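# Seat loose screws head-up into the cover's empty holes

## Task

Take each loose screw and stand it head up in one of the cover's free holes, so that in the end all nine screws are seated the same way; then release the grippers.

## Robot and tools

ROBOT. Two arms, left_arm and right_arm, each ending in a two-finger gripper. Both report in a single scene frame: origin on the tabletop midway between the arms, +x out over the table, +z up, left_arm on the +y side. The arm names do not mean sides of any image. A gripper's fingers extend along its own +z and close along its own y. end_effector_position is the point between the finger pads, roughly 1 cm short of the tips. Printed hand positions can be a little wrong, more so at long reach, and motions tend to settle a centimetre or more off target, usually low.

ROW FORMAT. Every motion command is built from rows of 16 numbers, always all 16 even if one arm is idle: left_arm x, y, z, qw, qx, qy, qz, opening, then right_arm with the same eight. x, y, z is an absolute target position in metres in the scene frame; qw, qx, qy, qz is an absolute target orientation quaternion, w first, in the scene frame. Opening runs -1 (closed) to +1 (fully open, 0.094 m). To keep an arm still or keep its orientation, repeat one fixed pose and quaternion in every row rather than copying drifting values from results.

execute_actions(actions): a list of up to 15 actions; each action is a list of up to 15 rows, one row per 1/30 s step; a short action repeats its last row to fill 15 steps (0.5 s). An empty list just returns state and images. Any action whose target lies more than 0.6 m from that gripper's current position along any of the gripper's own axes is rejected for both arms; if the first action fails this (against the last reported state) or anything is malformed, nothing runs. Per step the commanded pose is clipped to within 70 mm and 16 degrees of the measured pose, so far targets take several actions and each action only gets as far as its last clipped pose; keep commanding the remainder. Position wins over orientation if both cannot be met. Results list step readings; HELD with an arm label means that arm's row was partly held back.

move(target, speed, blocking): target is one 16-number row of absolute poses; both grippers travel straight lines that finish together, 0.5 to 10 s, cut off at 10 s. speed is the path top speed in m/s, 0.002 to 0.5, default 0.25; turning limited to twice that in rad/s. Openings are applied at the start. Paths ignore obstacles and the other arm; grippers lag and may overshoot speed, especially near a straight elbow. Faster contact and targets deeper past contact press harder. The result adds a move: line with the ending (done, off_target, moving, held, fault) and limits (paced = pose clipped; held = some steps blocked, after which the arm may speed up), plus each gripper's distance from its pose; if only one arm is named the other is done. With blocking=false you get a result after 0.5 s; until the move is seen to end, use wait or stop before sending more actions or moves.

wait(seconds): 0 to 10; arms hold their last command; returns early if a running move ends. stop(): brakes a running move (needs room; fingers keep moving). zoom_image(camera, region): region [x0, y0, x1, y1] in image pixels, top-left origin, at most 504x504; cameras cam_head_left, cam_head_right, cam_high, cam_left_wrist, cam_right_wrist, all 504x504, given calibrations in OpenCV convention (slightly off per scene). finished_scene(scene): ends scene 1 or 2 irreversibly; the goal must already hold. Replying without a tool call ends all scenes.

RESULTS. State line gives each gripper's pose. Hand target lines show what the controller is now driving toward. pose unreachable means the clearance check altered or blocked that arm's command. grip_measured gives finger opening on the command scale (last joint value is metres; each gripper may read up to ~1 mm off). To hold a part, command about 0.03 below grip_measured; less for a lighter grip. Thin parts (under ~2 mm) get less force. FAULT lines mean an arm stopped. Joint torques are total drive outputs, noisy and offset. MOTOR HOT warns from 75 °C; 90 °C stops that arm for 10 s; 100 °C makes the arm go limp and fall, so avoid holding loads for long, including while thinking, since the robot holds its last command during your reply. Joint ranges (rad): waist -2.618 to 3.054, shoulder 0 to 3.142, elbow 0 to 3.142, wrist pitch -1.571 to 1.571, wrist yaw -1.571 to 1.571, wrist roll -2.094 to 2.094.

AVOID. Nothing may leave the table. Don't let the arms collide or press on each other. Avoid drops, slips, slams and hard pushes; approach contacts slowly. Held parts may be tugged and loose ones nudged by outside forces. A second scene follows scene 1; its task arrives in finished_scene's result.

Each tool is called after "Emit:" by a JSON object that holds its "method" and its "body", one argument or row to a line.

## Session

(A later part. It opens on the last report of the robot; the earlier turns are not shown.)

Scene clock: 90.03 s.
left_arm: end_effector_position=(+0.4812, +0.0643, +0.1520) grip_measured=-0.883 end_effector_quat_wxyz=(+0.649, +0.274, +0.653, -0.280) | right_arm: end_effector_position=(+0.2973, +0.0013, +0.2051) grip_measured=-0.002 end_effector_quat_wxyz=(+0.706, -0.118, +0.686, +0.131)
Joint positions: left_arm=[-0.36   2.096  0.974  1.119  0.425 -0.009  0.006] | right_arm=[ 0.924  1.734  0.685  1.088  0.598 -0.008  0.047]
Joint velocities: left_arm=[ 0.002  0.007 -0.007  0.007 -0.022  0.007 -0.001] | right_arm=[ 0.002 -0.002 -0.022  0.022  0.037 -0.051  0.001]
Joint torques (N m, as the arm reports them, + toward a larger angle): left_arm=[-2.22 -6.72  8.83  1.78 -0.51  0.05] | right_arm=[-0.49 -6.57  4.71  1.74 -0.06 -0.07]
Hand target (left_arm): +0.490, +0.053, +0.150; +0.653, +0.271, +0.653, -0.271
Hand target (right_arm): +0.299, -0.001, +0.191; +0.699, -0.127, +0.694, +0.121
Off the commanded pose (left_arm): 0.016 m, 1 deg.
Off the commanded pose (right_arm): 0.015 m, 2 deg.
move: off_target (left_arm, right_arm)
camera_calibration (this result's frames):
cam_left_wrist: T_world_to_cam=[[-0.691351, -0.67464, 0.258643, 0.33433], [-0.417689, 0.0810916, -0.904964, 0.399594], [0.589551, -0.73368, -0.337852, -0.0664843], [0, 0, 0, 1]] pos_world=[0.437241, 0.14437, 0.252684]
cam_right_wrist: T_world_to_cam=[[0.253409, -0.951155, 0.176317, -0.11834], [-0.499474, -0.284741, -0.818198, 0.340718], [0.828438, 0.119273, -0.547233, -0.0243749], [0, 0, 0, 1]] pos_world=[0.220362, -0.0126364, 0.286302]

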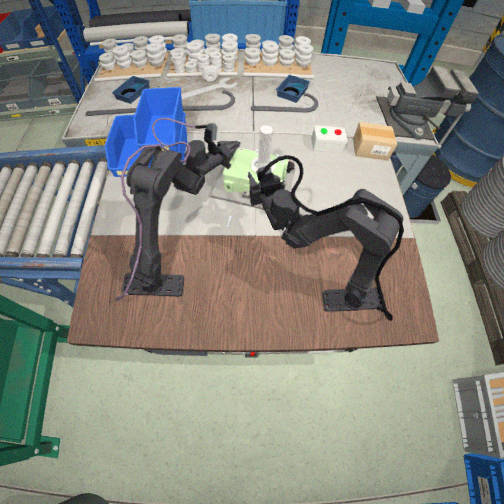

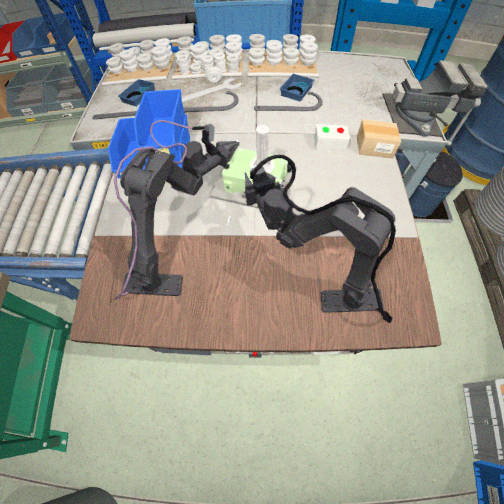

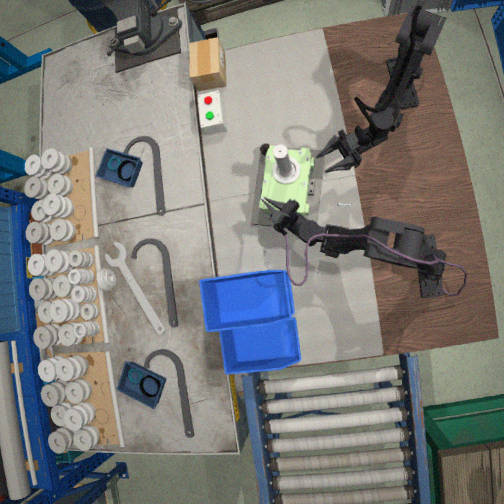

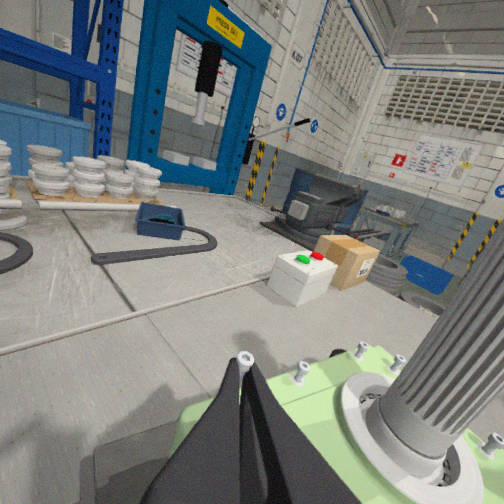

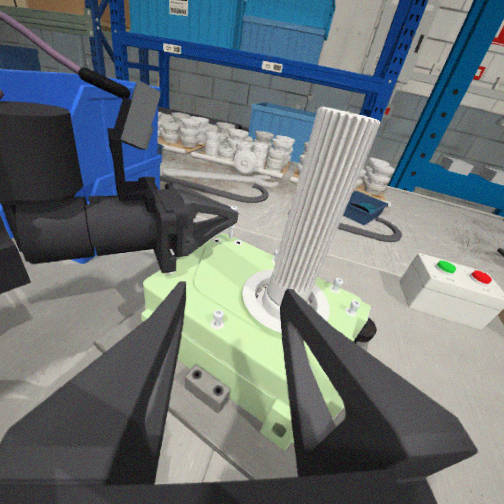

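Emit:
{"method": "move", "body": {
  "target": [0.48,0.07,0.185,0.653,0.271,0.653,-0.271,-1, 0.30,0.0,0.19,0.69,-0.12,0.69,0.12,0],
  "speed": 0.08
}}

Emit:
{"method": "move", "body": {
  "target": [0.494,0.058,0.165,0.542,0.455,0.542,-0.455,-1, 0.30,0.0,0.19,0.69,-0.12,0.69,0.12,0],
  "speed": 0.08
}}

Emit:
{"method": "zoom_image", "body": {
  "camera": "cam_right_wrist",
  "region": [140, 170, 300, 300]
}}

Emit:
{"method": "zoom_image", "body": {
  "camera": "cam_high",
  "region": [230, 110, 360, 240]
}}

Scene clock: 91.27 s.
left_arm: end_effector_position=(+0.4779, +0.0669, +0.1763) grip_measured=-0.883 end_effector_quat_wxyz=(+0.646, +0.273, +0.656, -0.279) | right_arm: end_effector_position=(+0.2973, +0.0012, +0.2055) grip_measured=-0.002 end_effector_quat_wxyz=(+0.707, -0.116, +0.685, +0.133)
Joint positions: left_arm=[-0.358  2.006  0.974  1.023  0.425 -0.01   0.006] | right_arm=[ 0.924  1.734  0.685  1.09   0.598 -0.005  0.047]
Joint velocities: left_arm=[ 0.032 -0.012 -0.007 -0.066  0.037  0.051  0.   ] | right_arm=[-0.012 -0.002 -0.017 -0.022 -0.022  0.022  0.001]
Joint torques (N m, as the arm reports them, + toward a larger angle): left_arm=[  0.3  -10.54   5.36   1.81  -0.14   0.06] | right_arm=[-0.28 -6.11  5.51  1.63  0.04  0.06]
Hand target (left_arm): +0.480, +0.070, +0.185; +0.653, +0.271, +0.653, -0.271
Hand target (right_arm): +0.300, -0.000, +0.190; +0.697, -0.121, +0.697, +0.121
Off the commanded pose (left_arm): 0.009 m, 1 deg.
Off the commanded pose (right_arm): 0.016 m, 2 deg.
move: off_target (right_arm)
camera_calibration (this result's frames):
cam_left_wrist: T_world_to_cam=[[-0.687977, -0.676845, 0.261854, 0.325527], [-0.424212, 0.0823001, -0.901815, 0.422457], [0.588839, -0.73151, -0.343746, -0.0531692], [0, 0, 0, 1]] pos_world=[0.434475, 0.146669, 0.277461]
cam_right_wrist: T_world_to_cam=[[0.253531, -0.951957, 0.171754, -0.117522], [-0.499509, -0.28089, -0.819507, 0.341324], [0.82838, 0.121977, -0.546725, -0.0242288], [0, 0, 0, 1]] pos_world=[0.22036, -0.0130458, 0.286656]

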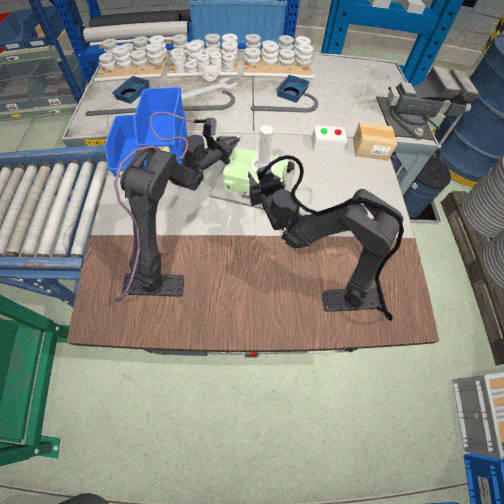

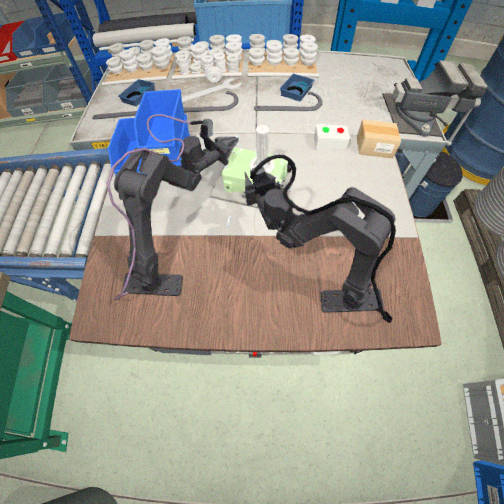

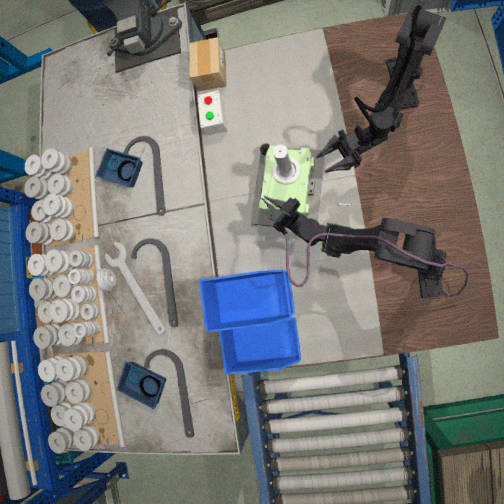

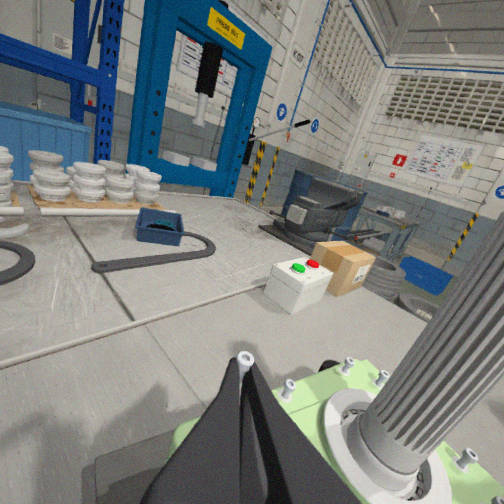

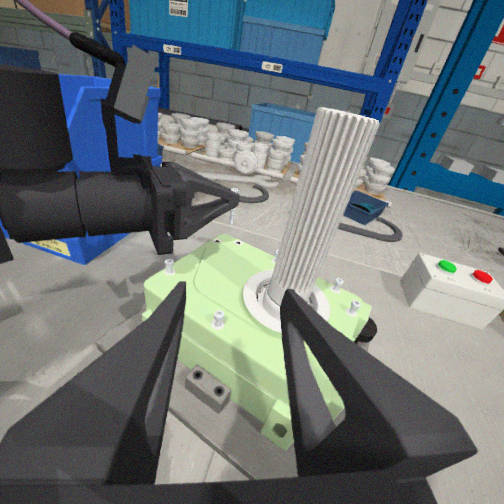

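Scene clock: 95.37 s.
left_arm: end_effector_position=(+0.4894, +0.0532, +0.1618) grip_measured=-0.882 end_effector_quat_wxyz=(+0.540, +0.450, +0.546, -0.456) | right_arm: end_effector_position=(+0.2973, +0.0012, +0.2055) grip_measured=-0.002 end_effector_quat_wxyz=(+0.707, -0.116, +0.685, +0.133)
Joint positions: left_arm=[-0.209  2.306  1.417  0.886  1.165 -0.01   0.006] | right_arm=[ 0.924  1.734  0.685  1.09   0.598 -0.005  0.047]
Joint velocities: left_arm=[-0.012 -0.007 -0.002  0.007  0.037 -0.007  0.001] | right_arm=[ 0.007  0.002 -0.032  0.037  0.022 -0.022 -0.001]
Joint torques (N m, as the arm reports them, + toward a larger angle): left_arm=[  0.94 -10.74   7.32   1.4    0.13   0.04] | right_arm=[-0.26 -6.15  5.49  1.62  0.03  0.06]
Hand target (left_arm): +0.494, +0.057, +0.165; +0.542, +0.454, +0.541, -0.455
Hand target (right_arm): +0.300, -0.000, +0.190; +0.697, -0.121, +0.697, +0.121
Off the commanded pose (left_arm): 0.007 m, 1 deg.
Off the commanded pose (right_arm): 0.016 m, 2 deg.
move: off_target (right_arm)
camera_calibration (this result's frames):
cam_left_wrist: T_world_to_cam=[[-0.949088, -0.177304, 0.260374, 0.429404], [-0.303931, 0.298123, -0.904847, 0.345514], [0.0828099, -0.937916, -0.336834, 0.182585], [0, 0, 0, 1]] pos_world=[0.497435, 0.144379, 0.262333]
cam_right_wrist: T_world_to_cam=[[0.253531, -0.951957, 0.171754, -0.117522], [-0.499509, -0.28089, -0.819507, 0.341324], [0.82838, 0.121977, -0.546725, -0.0242288], [0, 0, 0, 1]] pos_world=[0.22036, -0.0130458, 0.286656]

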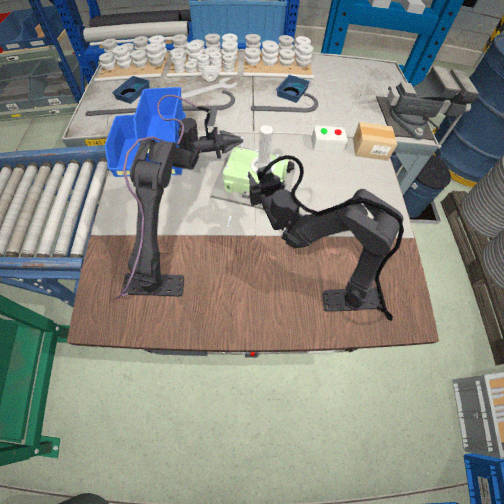

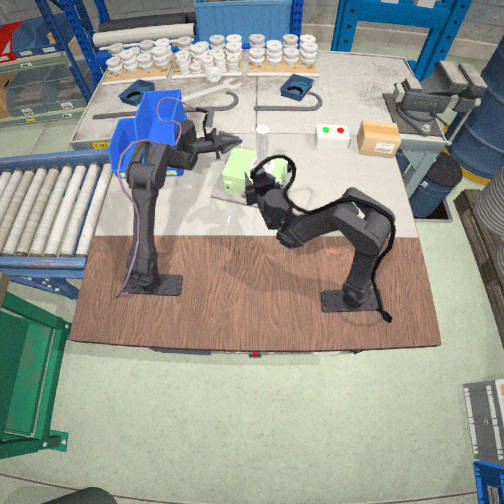

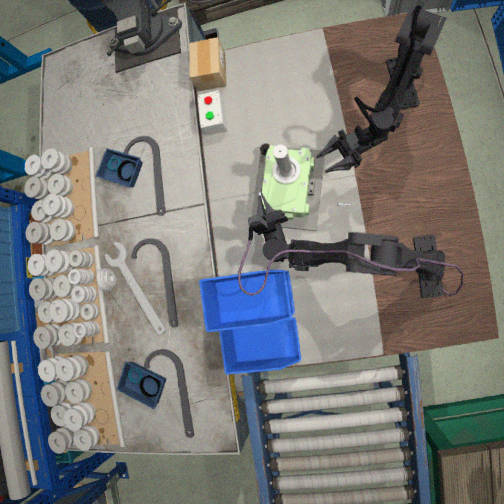

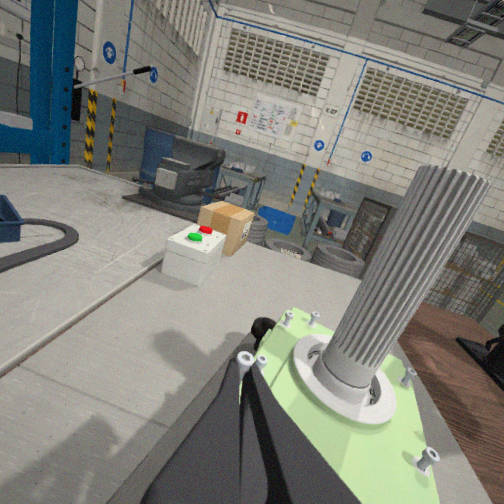

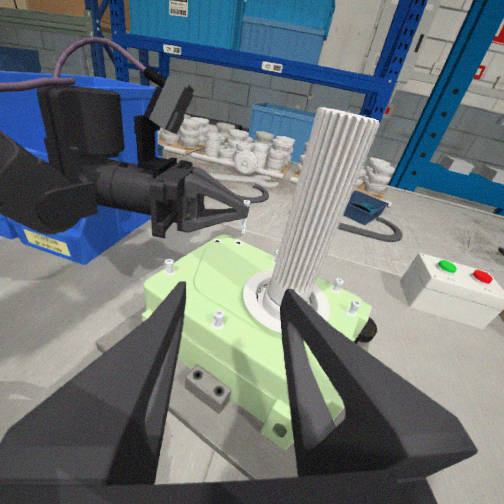

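Region (140, 170, 300, 300) of cam_right_wrist's 504x504 image, scaled by 3.150, with more detail than that image has; it fills the top 410 rows of this view, and the rest is white.

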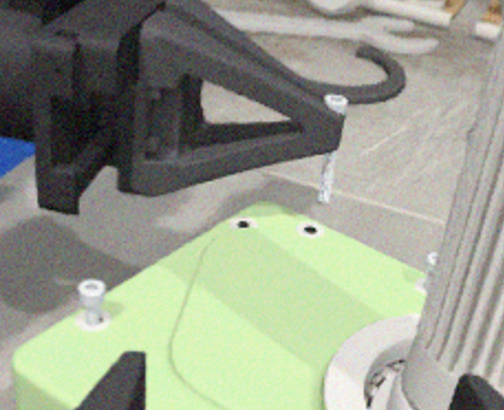

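Region (230, 110, 360, 240) of cam_high's 504x504 image, scaled by 3.877, with more detail than that image has.

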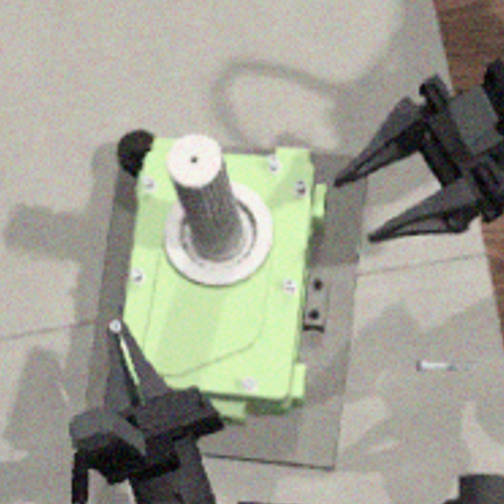

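Emit:
{"method": "move", "body": {
  "target": [0.492,0.06,0.146,0.542,0.455,0.542,-0.455,-1, 0.30,0.0,0.19,0.69,-0.12,0.69,0.12,0],
  "speed": 0.03
}}

Emit:
{"method": "zoom_image", "body": {
  "camera": "cam_right_wrist",
  "region": [180, 190, 280, 270]
}}

Scene clock: 97.23 s.
left_arm: end_effector_position=(+0.4894, +0.0527, +0.1476) grip_measured=-0.882 end_effector_quat_wxyz=(+0.536, +0.451, +0.546, -0.459) | right_arm: end_effector_position=(+0.2973, +0.0012, +0.2055) grip_measured=-0.002 end_effector_quat_wxyz=(+0.707, -0.116, +0.685, +0.133)
Joint positions: left_arm=[-0.209  2.341  1.417  0.915  1.172 -0.01   0.006] | right_arm=[ 0.924  1.734  0.685  1.09   0.598 -0.005  0.047]
Joint velocities: left_arm=[-0.012  0.012 -0.007  0.037 -0.022  0.022  0.001] | right_arm=[-0.002  0.002  0.007 -0.007 -0.037 -0.022 -0.001]
Joint torques (N m, as the arm reports them, + toward a larger angle): left_arm=[  1.39 -10.95   5.26   1.66   0.17   0.07] | right_arm=[-0.28 -6.12  5.5   1.62  0.04  0.05]
Hand target (left_arm): +0.492, +0.060, +0.146; +0.541, +0.455, +0.542, -0.454
Hand target (right_arm): +0.300, -0.000, +0.190; +0.697, -0.121, +0.697, +0.121
Off the commanded pose (left_arm): 0.008 m, 1 deg.
Off the commanded pose (right_arm): 0.016 m, 2 deg.
move: off_target (right_arm)
camera_calibration (this result's frames):
cam_left_wrist: T_world_to_cam=[[-0.948684, -0.170801, 0.266131, 0.431603], [-0.307475, 0.301624, -0.902487, 0.33402], [0.0738744, -0.938003, -0.338663, 0.181969], [0, 0, 0, 1]] pos_world=[0.498714, 0.143658, 0.248212]
cam_right_wrist: T_world_to_cam=[[0.253531, -0.951957, 0.171754, -0.117522], [-0.499509, -0.28089, -0.819507, 0.341324], [0.82838, 0.121977, -0.546725, -0.0242288], [0, 0, 0, 1]] pos_world=[0.22036, -0.0130458, 0.286656]

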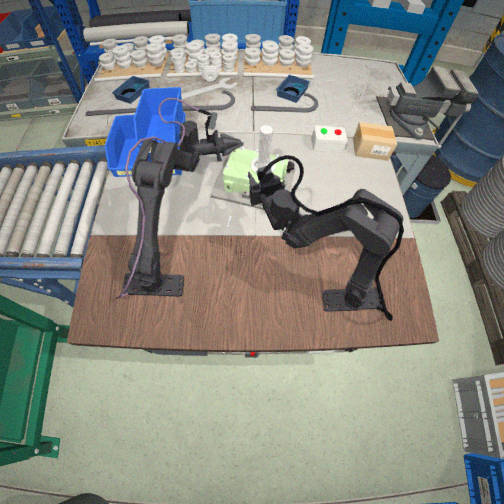

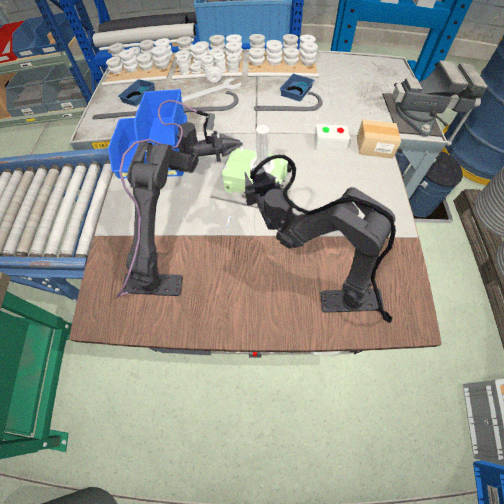

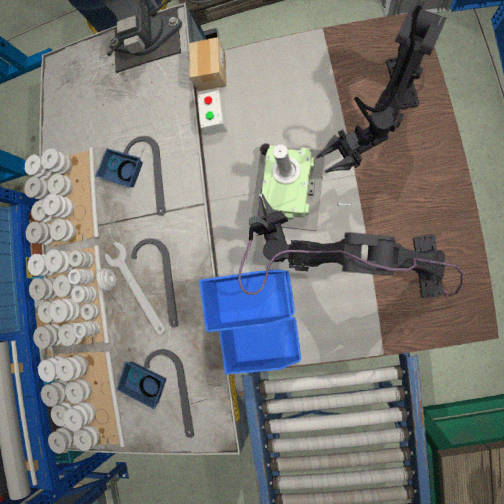

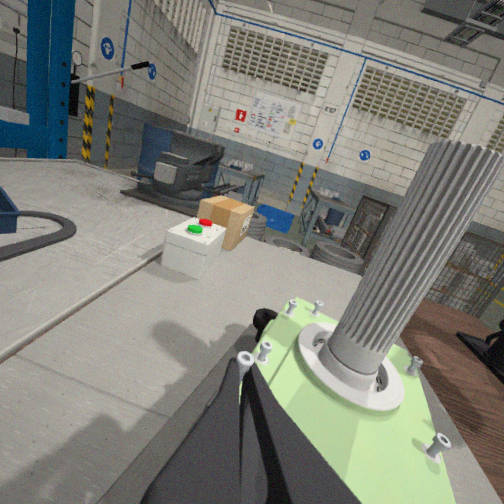

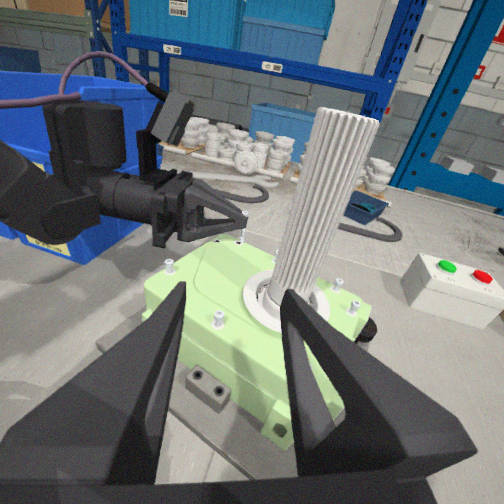

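Region (180, 190, 280, 270) of cam_right_wrist's 504x504 image, scaled by 5.040, with more detail than that image has; it fills the top 403 rows of this view, and the rest is white.

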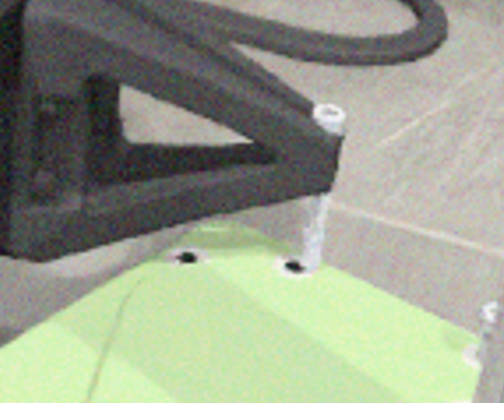

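Need +y about 5 mm.

Emit:
{"method": "move", "body": {
  "target": [0.491,0.066,0.148,0.542,0.455,0.542,-0.455,-1, 0.30,0.0,0.19,0.69,-0.12,0.69,0.12,0],
  "speed": 0.02
}}

Emit:
{"method": "zoom_image", "body": {
  "camera": "cam_right_wrist",
  "region": [180, 190, 280, 270]
}}

Scene clock: 98.53 s.
left_arm: end_effector_position=(+0.4920, +0.0606, +0.1482) grip_measured=-0.882 end_effector_quat_wxyz=(+0.538, +0.451, +0.546, -0.457) | right_arm: end_effector_position=(+0.2973, +0.0012, +0.2055) grip_measured=-0.002 end_effector_quat_wxyz=(+0.707, -0.116, +0.685, +0.133)
Joint positions: left_arm=[-0.192  2.341  1.417  0.919  1.184 -0.01   0.006] | right_arm=[ 0.924  1.734  0.685  1.09   0.598 -0.005  0.047]
Joint velocities: left_arm=[-0.002 -0.002 -0.012  0.022 -0.066 -0.022  0.001] | right_arm=[-0.002  0.002  0.007 -0.022 -0.007  0.007 -0.001]
Joint torques (N m, as the arm reports them, + toward a larger angle): left_arm=[  0.96 -11.64   4.39   1.65   0.13   0.07] | right_arm=[-0.29 -6.09  5.51  1.62  0.04  0.06]
Hand target (left_arm): +0.491, +0.066, +0.148; +0.541, +0.455, +0.542, -0.455
Hand target (right_arm): +0.300, -0.000, +0.190; +0.697, -0.121, +0.697, +0.121
Off the commanded pose (left_arm): 0.006 m, 1 deg.
Off the commanded pose (right_arm): 0.016 m, 2 deg.
move: off_target (right_arm)
camera_calibration (this result's frames):
cam_left_wrist: T_world_to_cam=[[-0.948904, -0.175245, 0.262432, 0.436151], [-0.305281, 0.299209, -0.904034, 0.332275], [0.0799049, -0.937957, -0.33742, 0.186192], [0, 0, 0, 1]] pos_world=[0.500425, 0.151653, 0.248753]
cam_right_wrist: T_world_to_cam=[[0.253531, -0.951957, 0.171754, -0.117522], [-0.499509, -0.28089, -0.819507, 0.341324], [0.82838, 0.121977, -0.546725, -0.0242288], [0, 0, 0, 1]] pos_world=[0.22036, -0.0130458, 0.286656]

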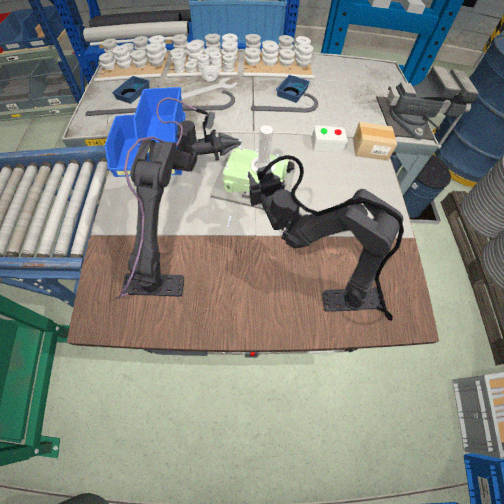

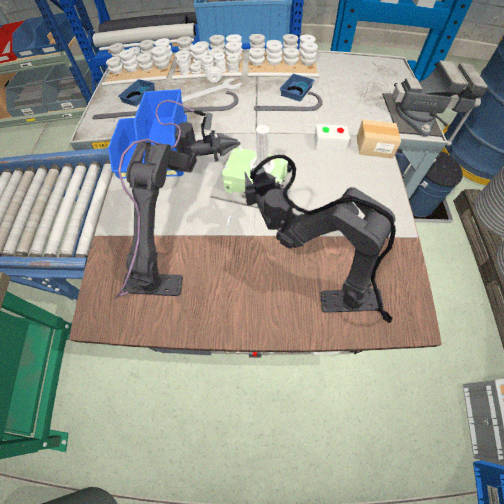

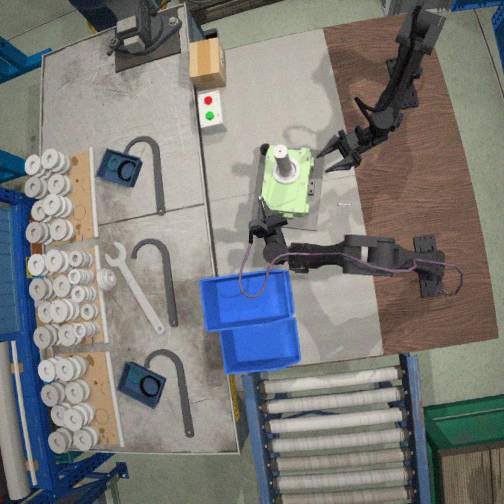

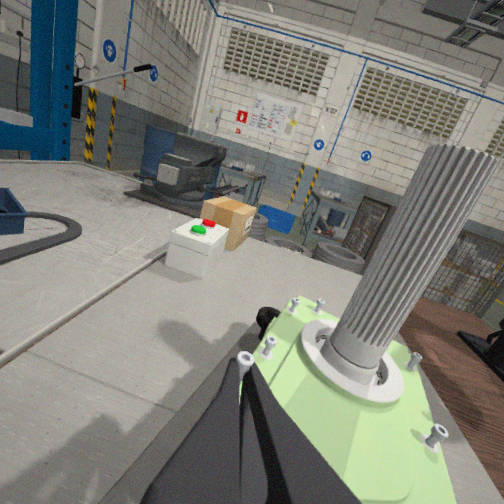

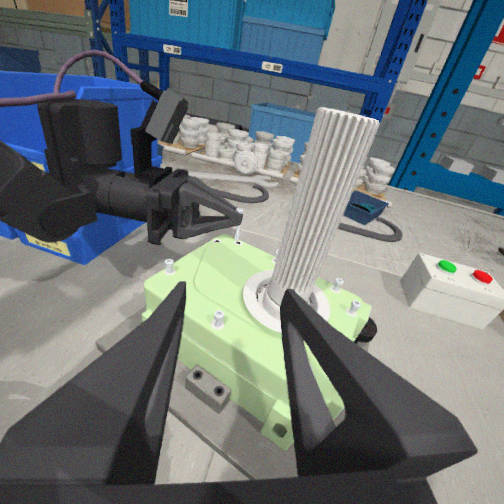

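Region (180, 190, 280, 270) of cam_right_wrist's 504x504 image, scaled by 5.040, with more detail than that image has; it fills the top 403 rows of this view, and the rest is white.

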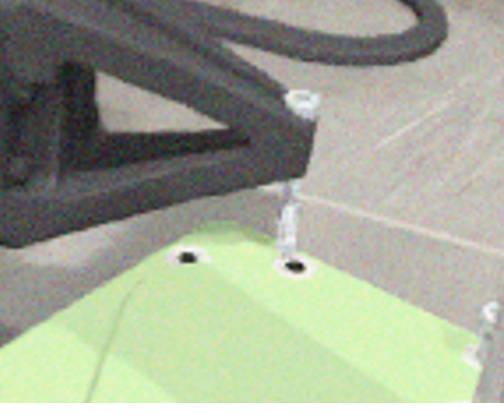

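Emit:
{"method": "move", "body": {
  "target": [0.485,0.061,0.148,0.542,0.455,0.542,-0.455,-1,0.30,0.0,0.19,0.69,-0.12,0.69,0.12,0],
  "speed": 0.03
}}

Emit:
{"method": "zoom_image", "body": {
  "camera": "cam_right_wrist",
  "region": [180,190,280,270]
}}

Scene clock: 99.90 s.
left_arm: end_effector_position=(+0.4892, +0.0611, +0.1467) grip_measured=-0.882 end_effector_quat_wxyz=(+0.542, +0.453, +0.542, -0.456) | right_arm: end_effector_position=(+0.2973, +0.0012, +0.2055) grip_measured=-0.002 end_effector_quat_wxyz=(+0.707, -0.116, +0.685, +0.133)
Joint positions: left_arm=[-0.192  2.341  1.401  0.947  1.185 -0.009  0.006] | right_arm=[ 0.924  1.734  0.685  1.09   0.598 -0.005  0.047]
Joint velocities: left_arm=[ 0.022 -0.022  0.007 -0.081 -0.037  0.007 -0.001] | right_arm=[ 0.002  0.007 -0.007 -0.037 -0.007  0.007 -0.001]
Joint torques (N m, as the arm reports them, + toward a larger angle): left_arm=[ -0.17 -12.57   3.49   1.48  -0.02   0.05] | right_arm=[-0.27 -6.1   5.52  1.62  0.04  0.06]
Hand target (left_arm): +0.485, +0.061, +0.148; +0.542, +0.455, +0.541, -0.455
Hand target (right_arm): +0.300, -0.000, +0.190; +0.697, -0.121, +0.697, +0.121
Off the commanded pose (left_arm): 0.004 m, 0 deg.
Off the commanded pose (right_arm): 0.016 m, 2 deg.
move: off_target (right_arm)
camera_calibration (this result's frames):
cam_left_wrist: T_world_to_cam=[[-0.952172, -0.173539, 0.251502, 0.437146], [-0.29412, 0.297374, -0.908329, 0.325232], [0.0828408, -0.938857, -0.334192, 0.184525], [0, 0, 0, 1]] pos_world=[0.496609, 0.152389, 0.247141]
cam_right_wrist: T_world_to_cam=[[0.253531, -0.951957, 0.171754, -0.117522], [-0.499509, -0.28089, -0.819507, 0.341324], [0.82838, 0.121977, -0.546725, -0.0242288], [0, 0, 0, 1]] pos_world=[0.22036, -0.0130458, 0.286656]

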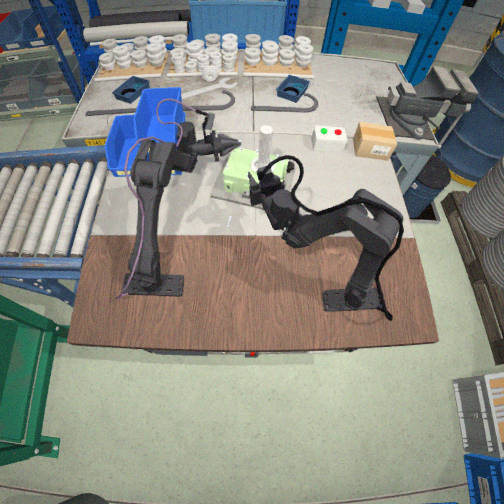

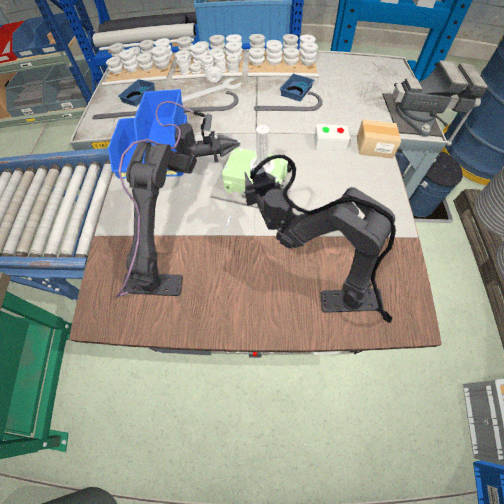

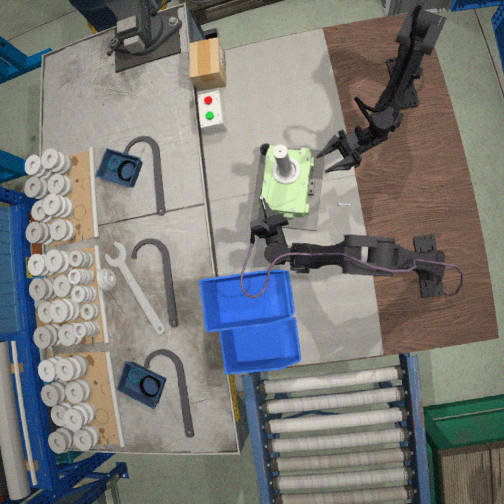

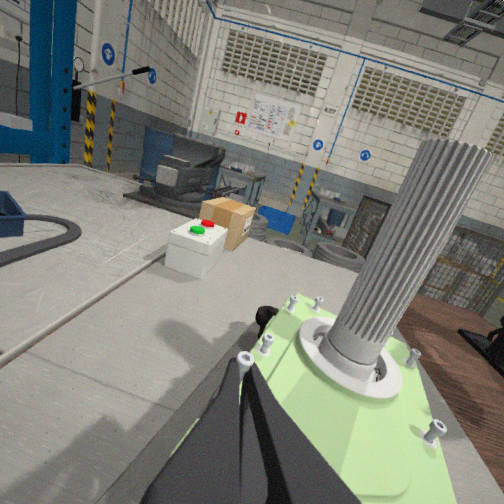

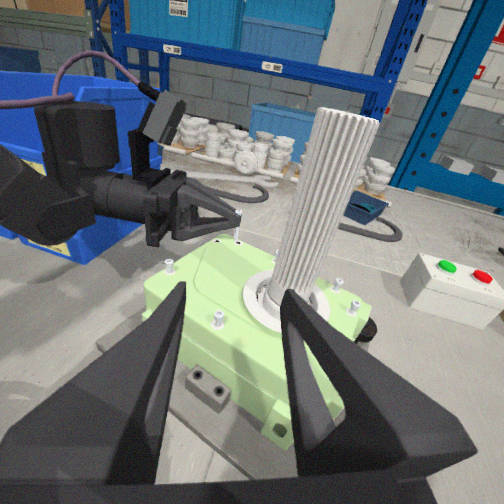

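Region (180, 190, 280, 270) of cam_right_wrist's 504x504 image, scaled by 5.040, with more detail than that image has; it fills the top 403 rows of this view, and the rest is white.

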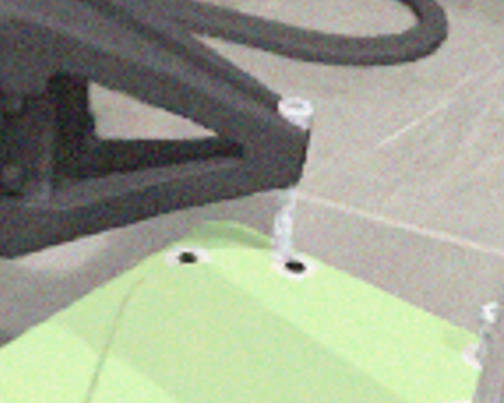

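Emit:
{"method": "move", "body": {
  "target": [0.485,0.054,0.144,0.542,0.455,0.542,-0.455,-1,0.30,0.0,0.19,0.69,-0.12,0.69,0.12,0],
  "speed": 0.02
}}

Emit:
{"method": "zoom_image", "body": {
  "camera": "cam_right_wrist",
  "region": [180,190,280,270]
}}

Scene clock: 101.23 s.
left_arm: end_effector_position=(+0.4888, +0.0592, +0.1468) grip_measured=-0.882 end_effector_quat_wxyz=(+0.542, +0.453, +0.541, -0.455) | right_arm: end_effector_position=(+0.2973, +0.0012, +0.2055) grip_measured=-0.002 end_effector_quat_wxyz=(+0.707, -0.116, +0.685, +0.133)
Joint positions: left_arm=[-0.197  2.341  1.401  0.949  1.181 -0.009  0.006] | right_arm=[ 0.924  1.734  0.685  1.09   0.598 -0.005  0.047]
Joint velocities: left_arm=[ 0.002  0.032 -0.007 -0.037 -0.037 -0.066 -0.001] | right_arm=[ 0.002 -0.012  0.007  0.007  0.037  0.037 -0.   ]
Joint torques (N m, as the arm reports them, + toward a larger angle): left_arm=[ -1.09 -11.6    3.95   1.57  -0.14   0.06] | right_arm=[-0.28 -6.1   5.49  1.62  0.03  0.05]
Hand target (left_arm): +0.485, +0.054, +0.144; +0.541, +0.455, +0.541, -0.455
Hand target (right_arm): +0.300, -0.000, +0.190; +0.697, -0.121, +0.697, +0.121
Off the commanded pose (left_arm): 0.007 m, 0 deg.
Off the commanded pose (right_arm): 0.016 m, 2 deg.
move: off_target (right_arm)
camera_calibration (this result's frames):
cam_left_wrist: T_world_to_cam=[[-0.952544, -0.17345, 0.250149, 0.436706], [-0.292771, 0.297052, -0.90887, 0.325227], [0.0833365, -0.938976, -0.333736, 0.182522], [0, 0, 0, 1]] pos_world=[0.495988, 0.150521, 0.247262]
cam_right_wrist: T_world_to_cam=[[0.253531, -0.951957, 0.171754, -0.117522], [-0.499509, -0.28089, -0.819507, 0.341324], [0.82838, 0.121977, -0.546725, -0.0242288], [0, 0, 0, 1]] pos_world=[0.22036, -0.0130458, 0.286656]

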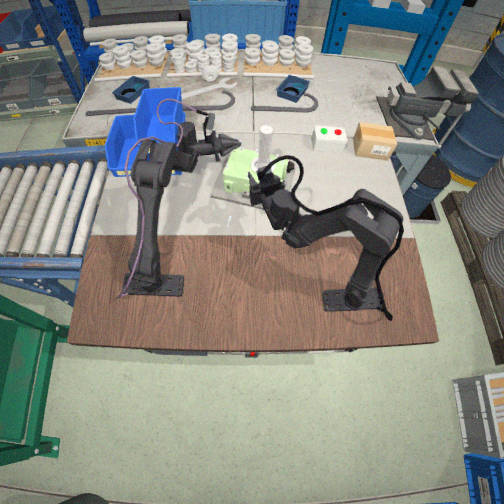

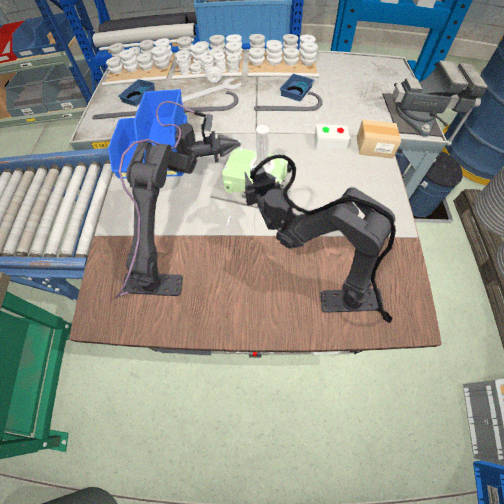

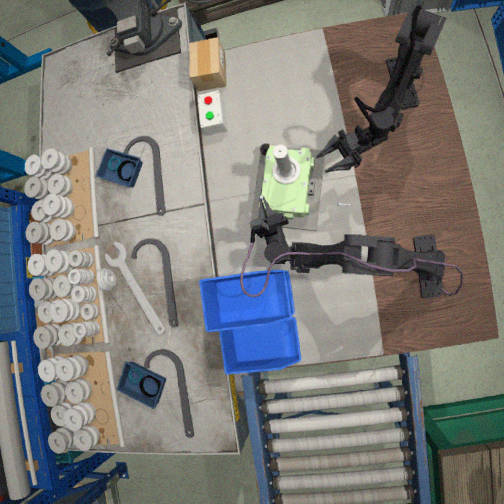

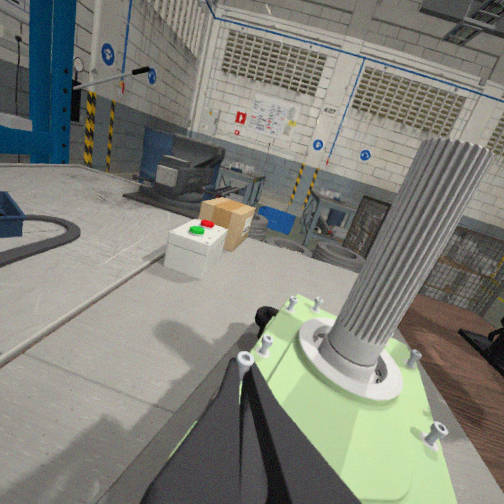

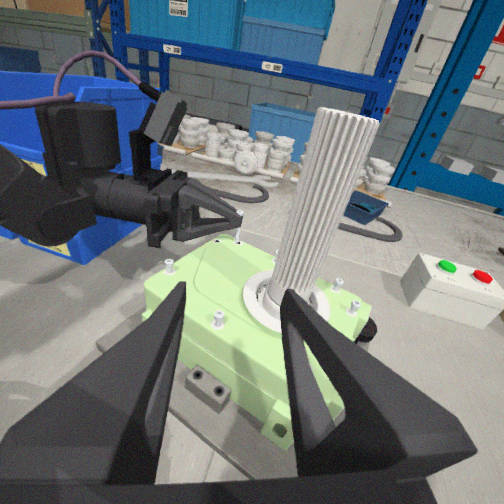

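Region (180, 190, 280, 270) of cam_right_wrist's 504x504 image, scaled by 5.040, with more detail than that image has; it fills the top 403 rows of this view, and the rest is white.

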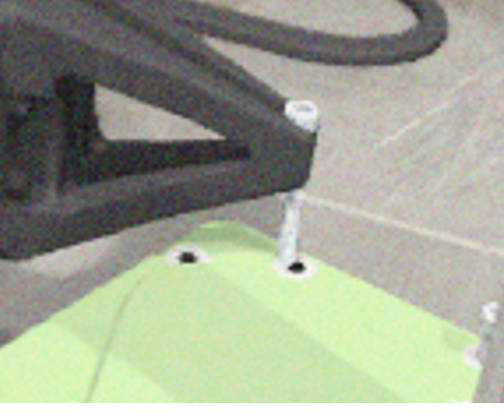

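Lower.

Emit:
{"method": "move", "body": {
  "target": [0.484,0.054,0.132,0.542,0.455,0.542,-0.455,-1,0.30,0.0,0.19,0.69,-0.12,0.69,0.12,0],
  "speed": 0.02
}}

Emit:
{"method": "zoom_image", "body": {
  "camera": "cam_right_wrist",
  "region": [180,190,280,270]
}}

Scene clock: 102.53 s.
left_arm: end_effector_position=(+0.4889, +0.0591, +0.1467) grip_measured=-0.883 end_effector_quat_wxyz=(+0.550, +0.457, +0.533, -0.451) | right_arm: end_effector_position=(+0.2973, +0.0012, +0.2055) grip_measured=-0.002 end_effector_quat_wxyz=(+0.707, -0.116, +0.685, +0.133)
Joint positions: left_arm=[-0.197  2.35   1.401  0.983  1.181 -0.009  0.006] | right_arm=[ 0.924  1.734  0.685  1.09   0.598 -0.005  0.047]
Joint velocities: left_arm=[ 0.007 -0.012 -0.022  0.007  0.022 -0.051 -0.   ] | right_arm=[-0.002 -0.017  0.002  0.007  0.007 -0.037 -0.001]
Joint torques (N m, as the arm reports them, + toward a larger angle): left_arm=[ -1.08 -10.42   3.17   1.53  -0.14   0.08] | right_arm=[-0.28 -6.15  5.52  1.62  0.04  0.04]
Hand target (left_arm): +0.484, +0.054, +0.132; +0.541, +0.455, +0.542, -0.455
Hand target (right_arm): +0.300, -0.000, +0.190; +0.697, -0.121, +0.697, +0.121
Off the commanded pose (left_arm): 0.016 m, 1 deg.
Off the commanded pose (right_arm): 0.016 m, 2 deg.
move: off_target (left_arm, right_arm)
camera_calibration (this result's frames):
cam_left_wrist: T_world_to_cam=[[-0.95842, -0.172168, 0.227572, 0.442999], [-0.270308, 0.292152, -0.917377, 0.315737], [0.091458, -0.940747, -0.326543, 0.177513], [0, 0, 0, 1]] pos_world=[0.49369, 0.151022, 0.246801]
cam_right_wrist: T_world_to_cam=[[0.253531, -0.951957, 0.171754, -0.117522], [-0.499509, -0.28089, -0.819507, 0.341324], [0.82838, 0.121977, -0.546725, -0.0242288], [0, 0, 0, 1]] pos_world=[0.22036, -0.0130458, 0.286656]

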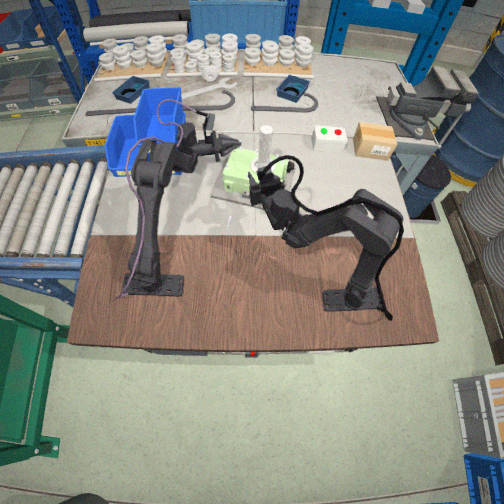

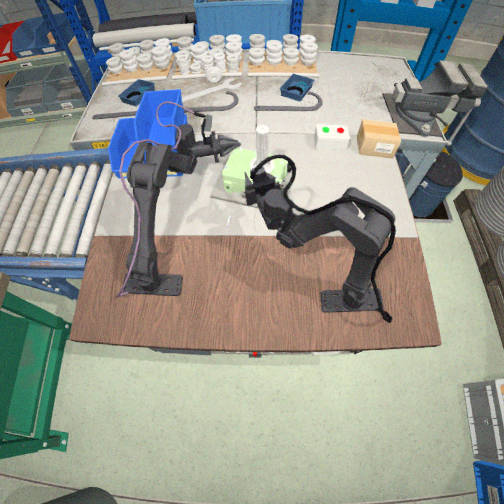

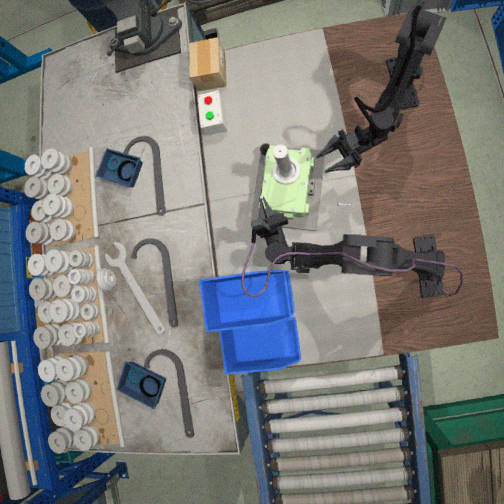

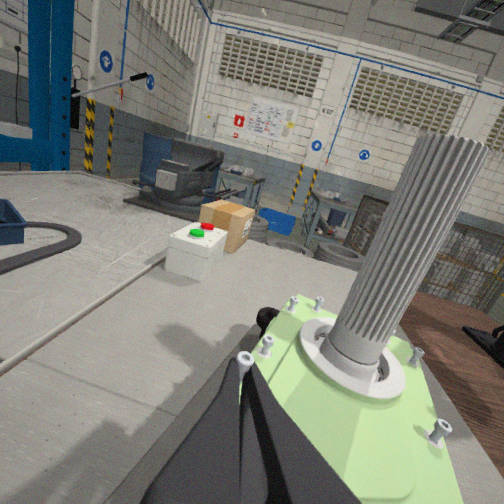

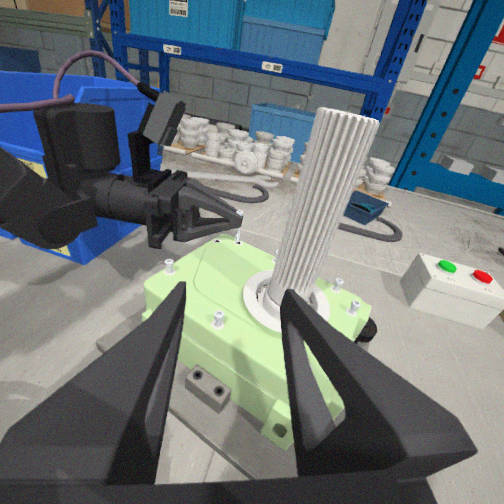

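Region (180, 190, 280, 270) of cam_right_wrist's 504x504 image, scaled by 5.040, with more detail than that image has; it fills the top 403 rows of this view, and the rest is white.

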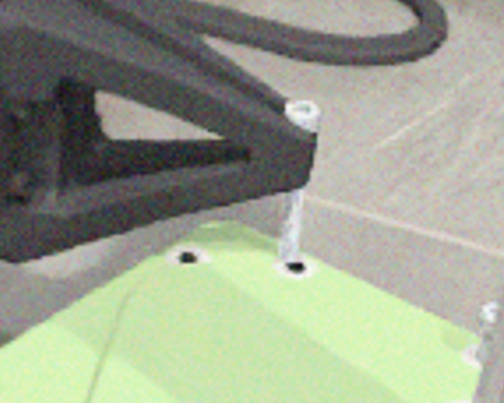

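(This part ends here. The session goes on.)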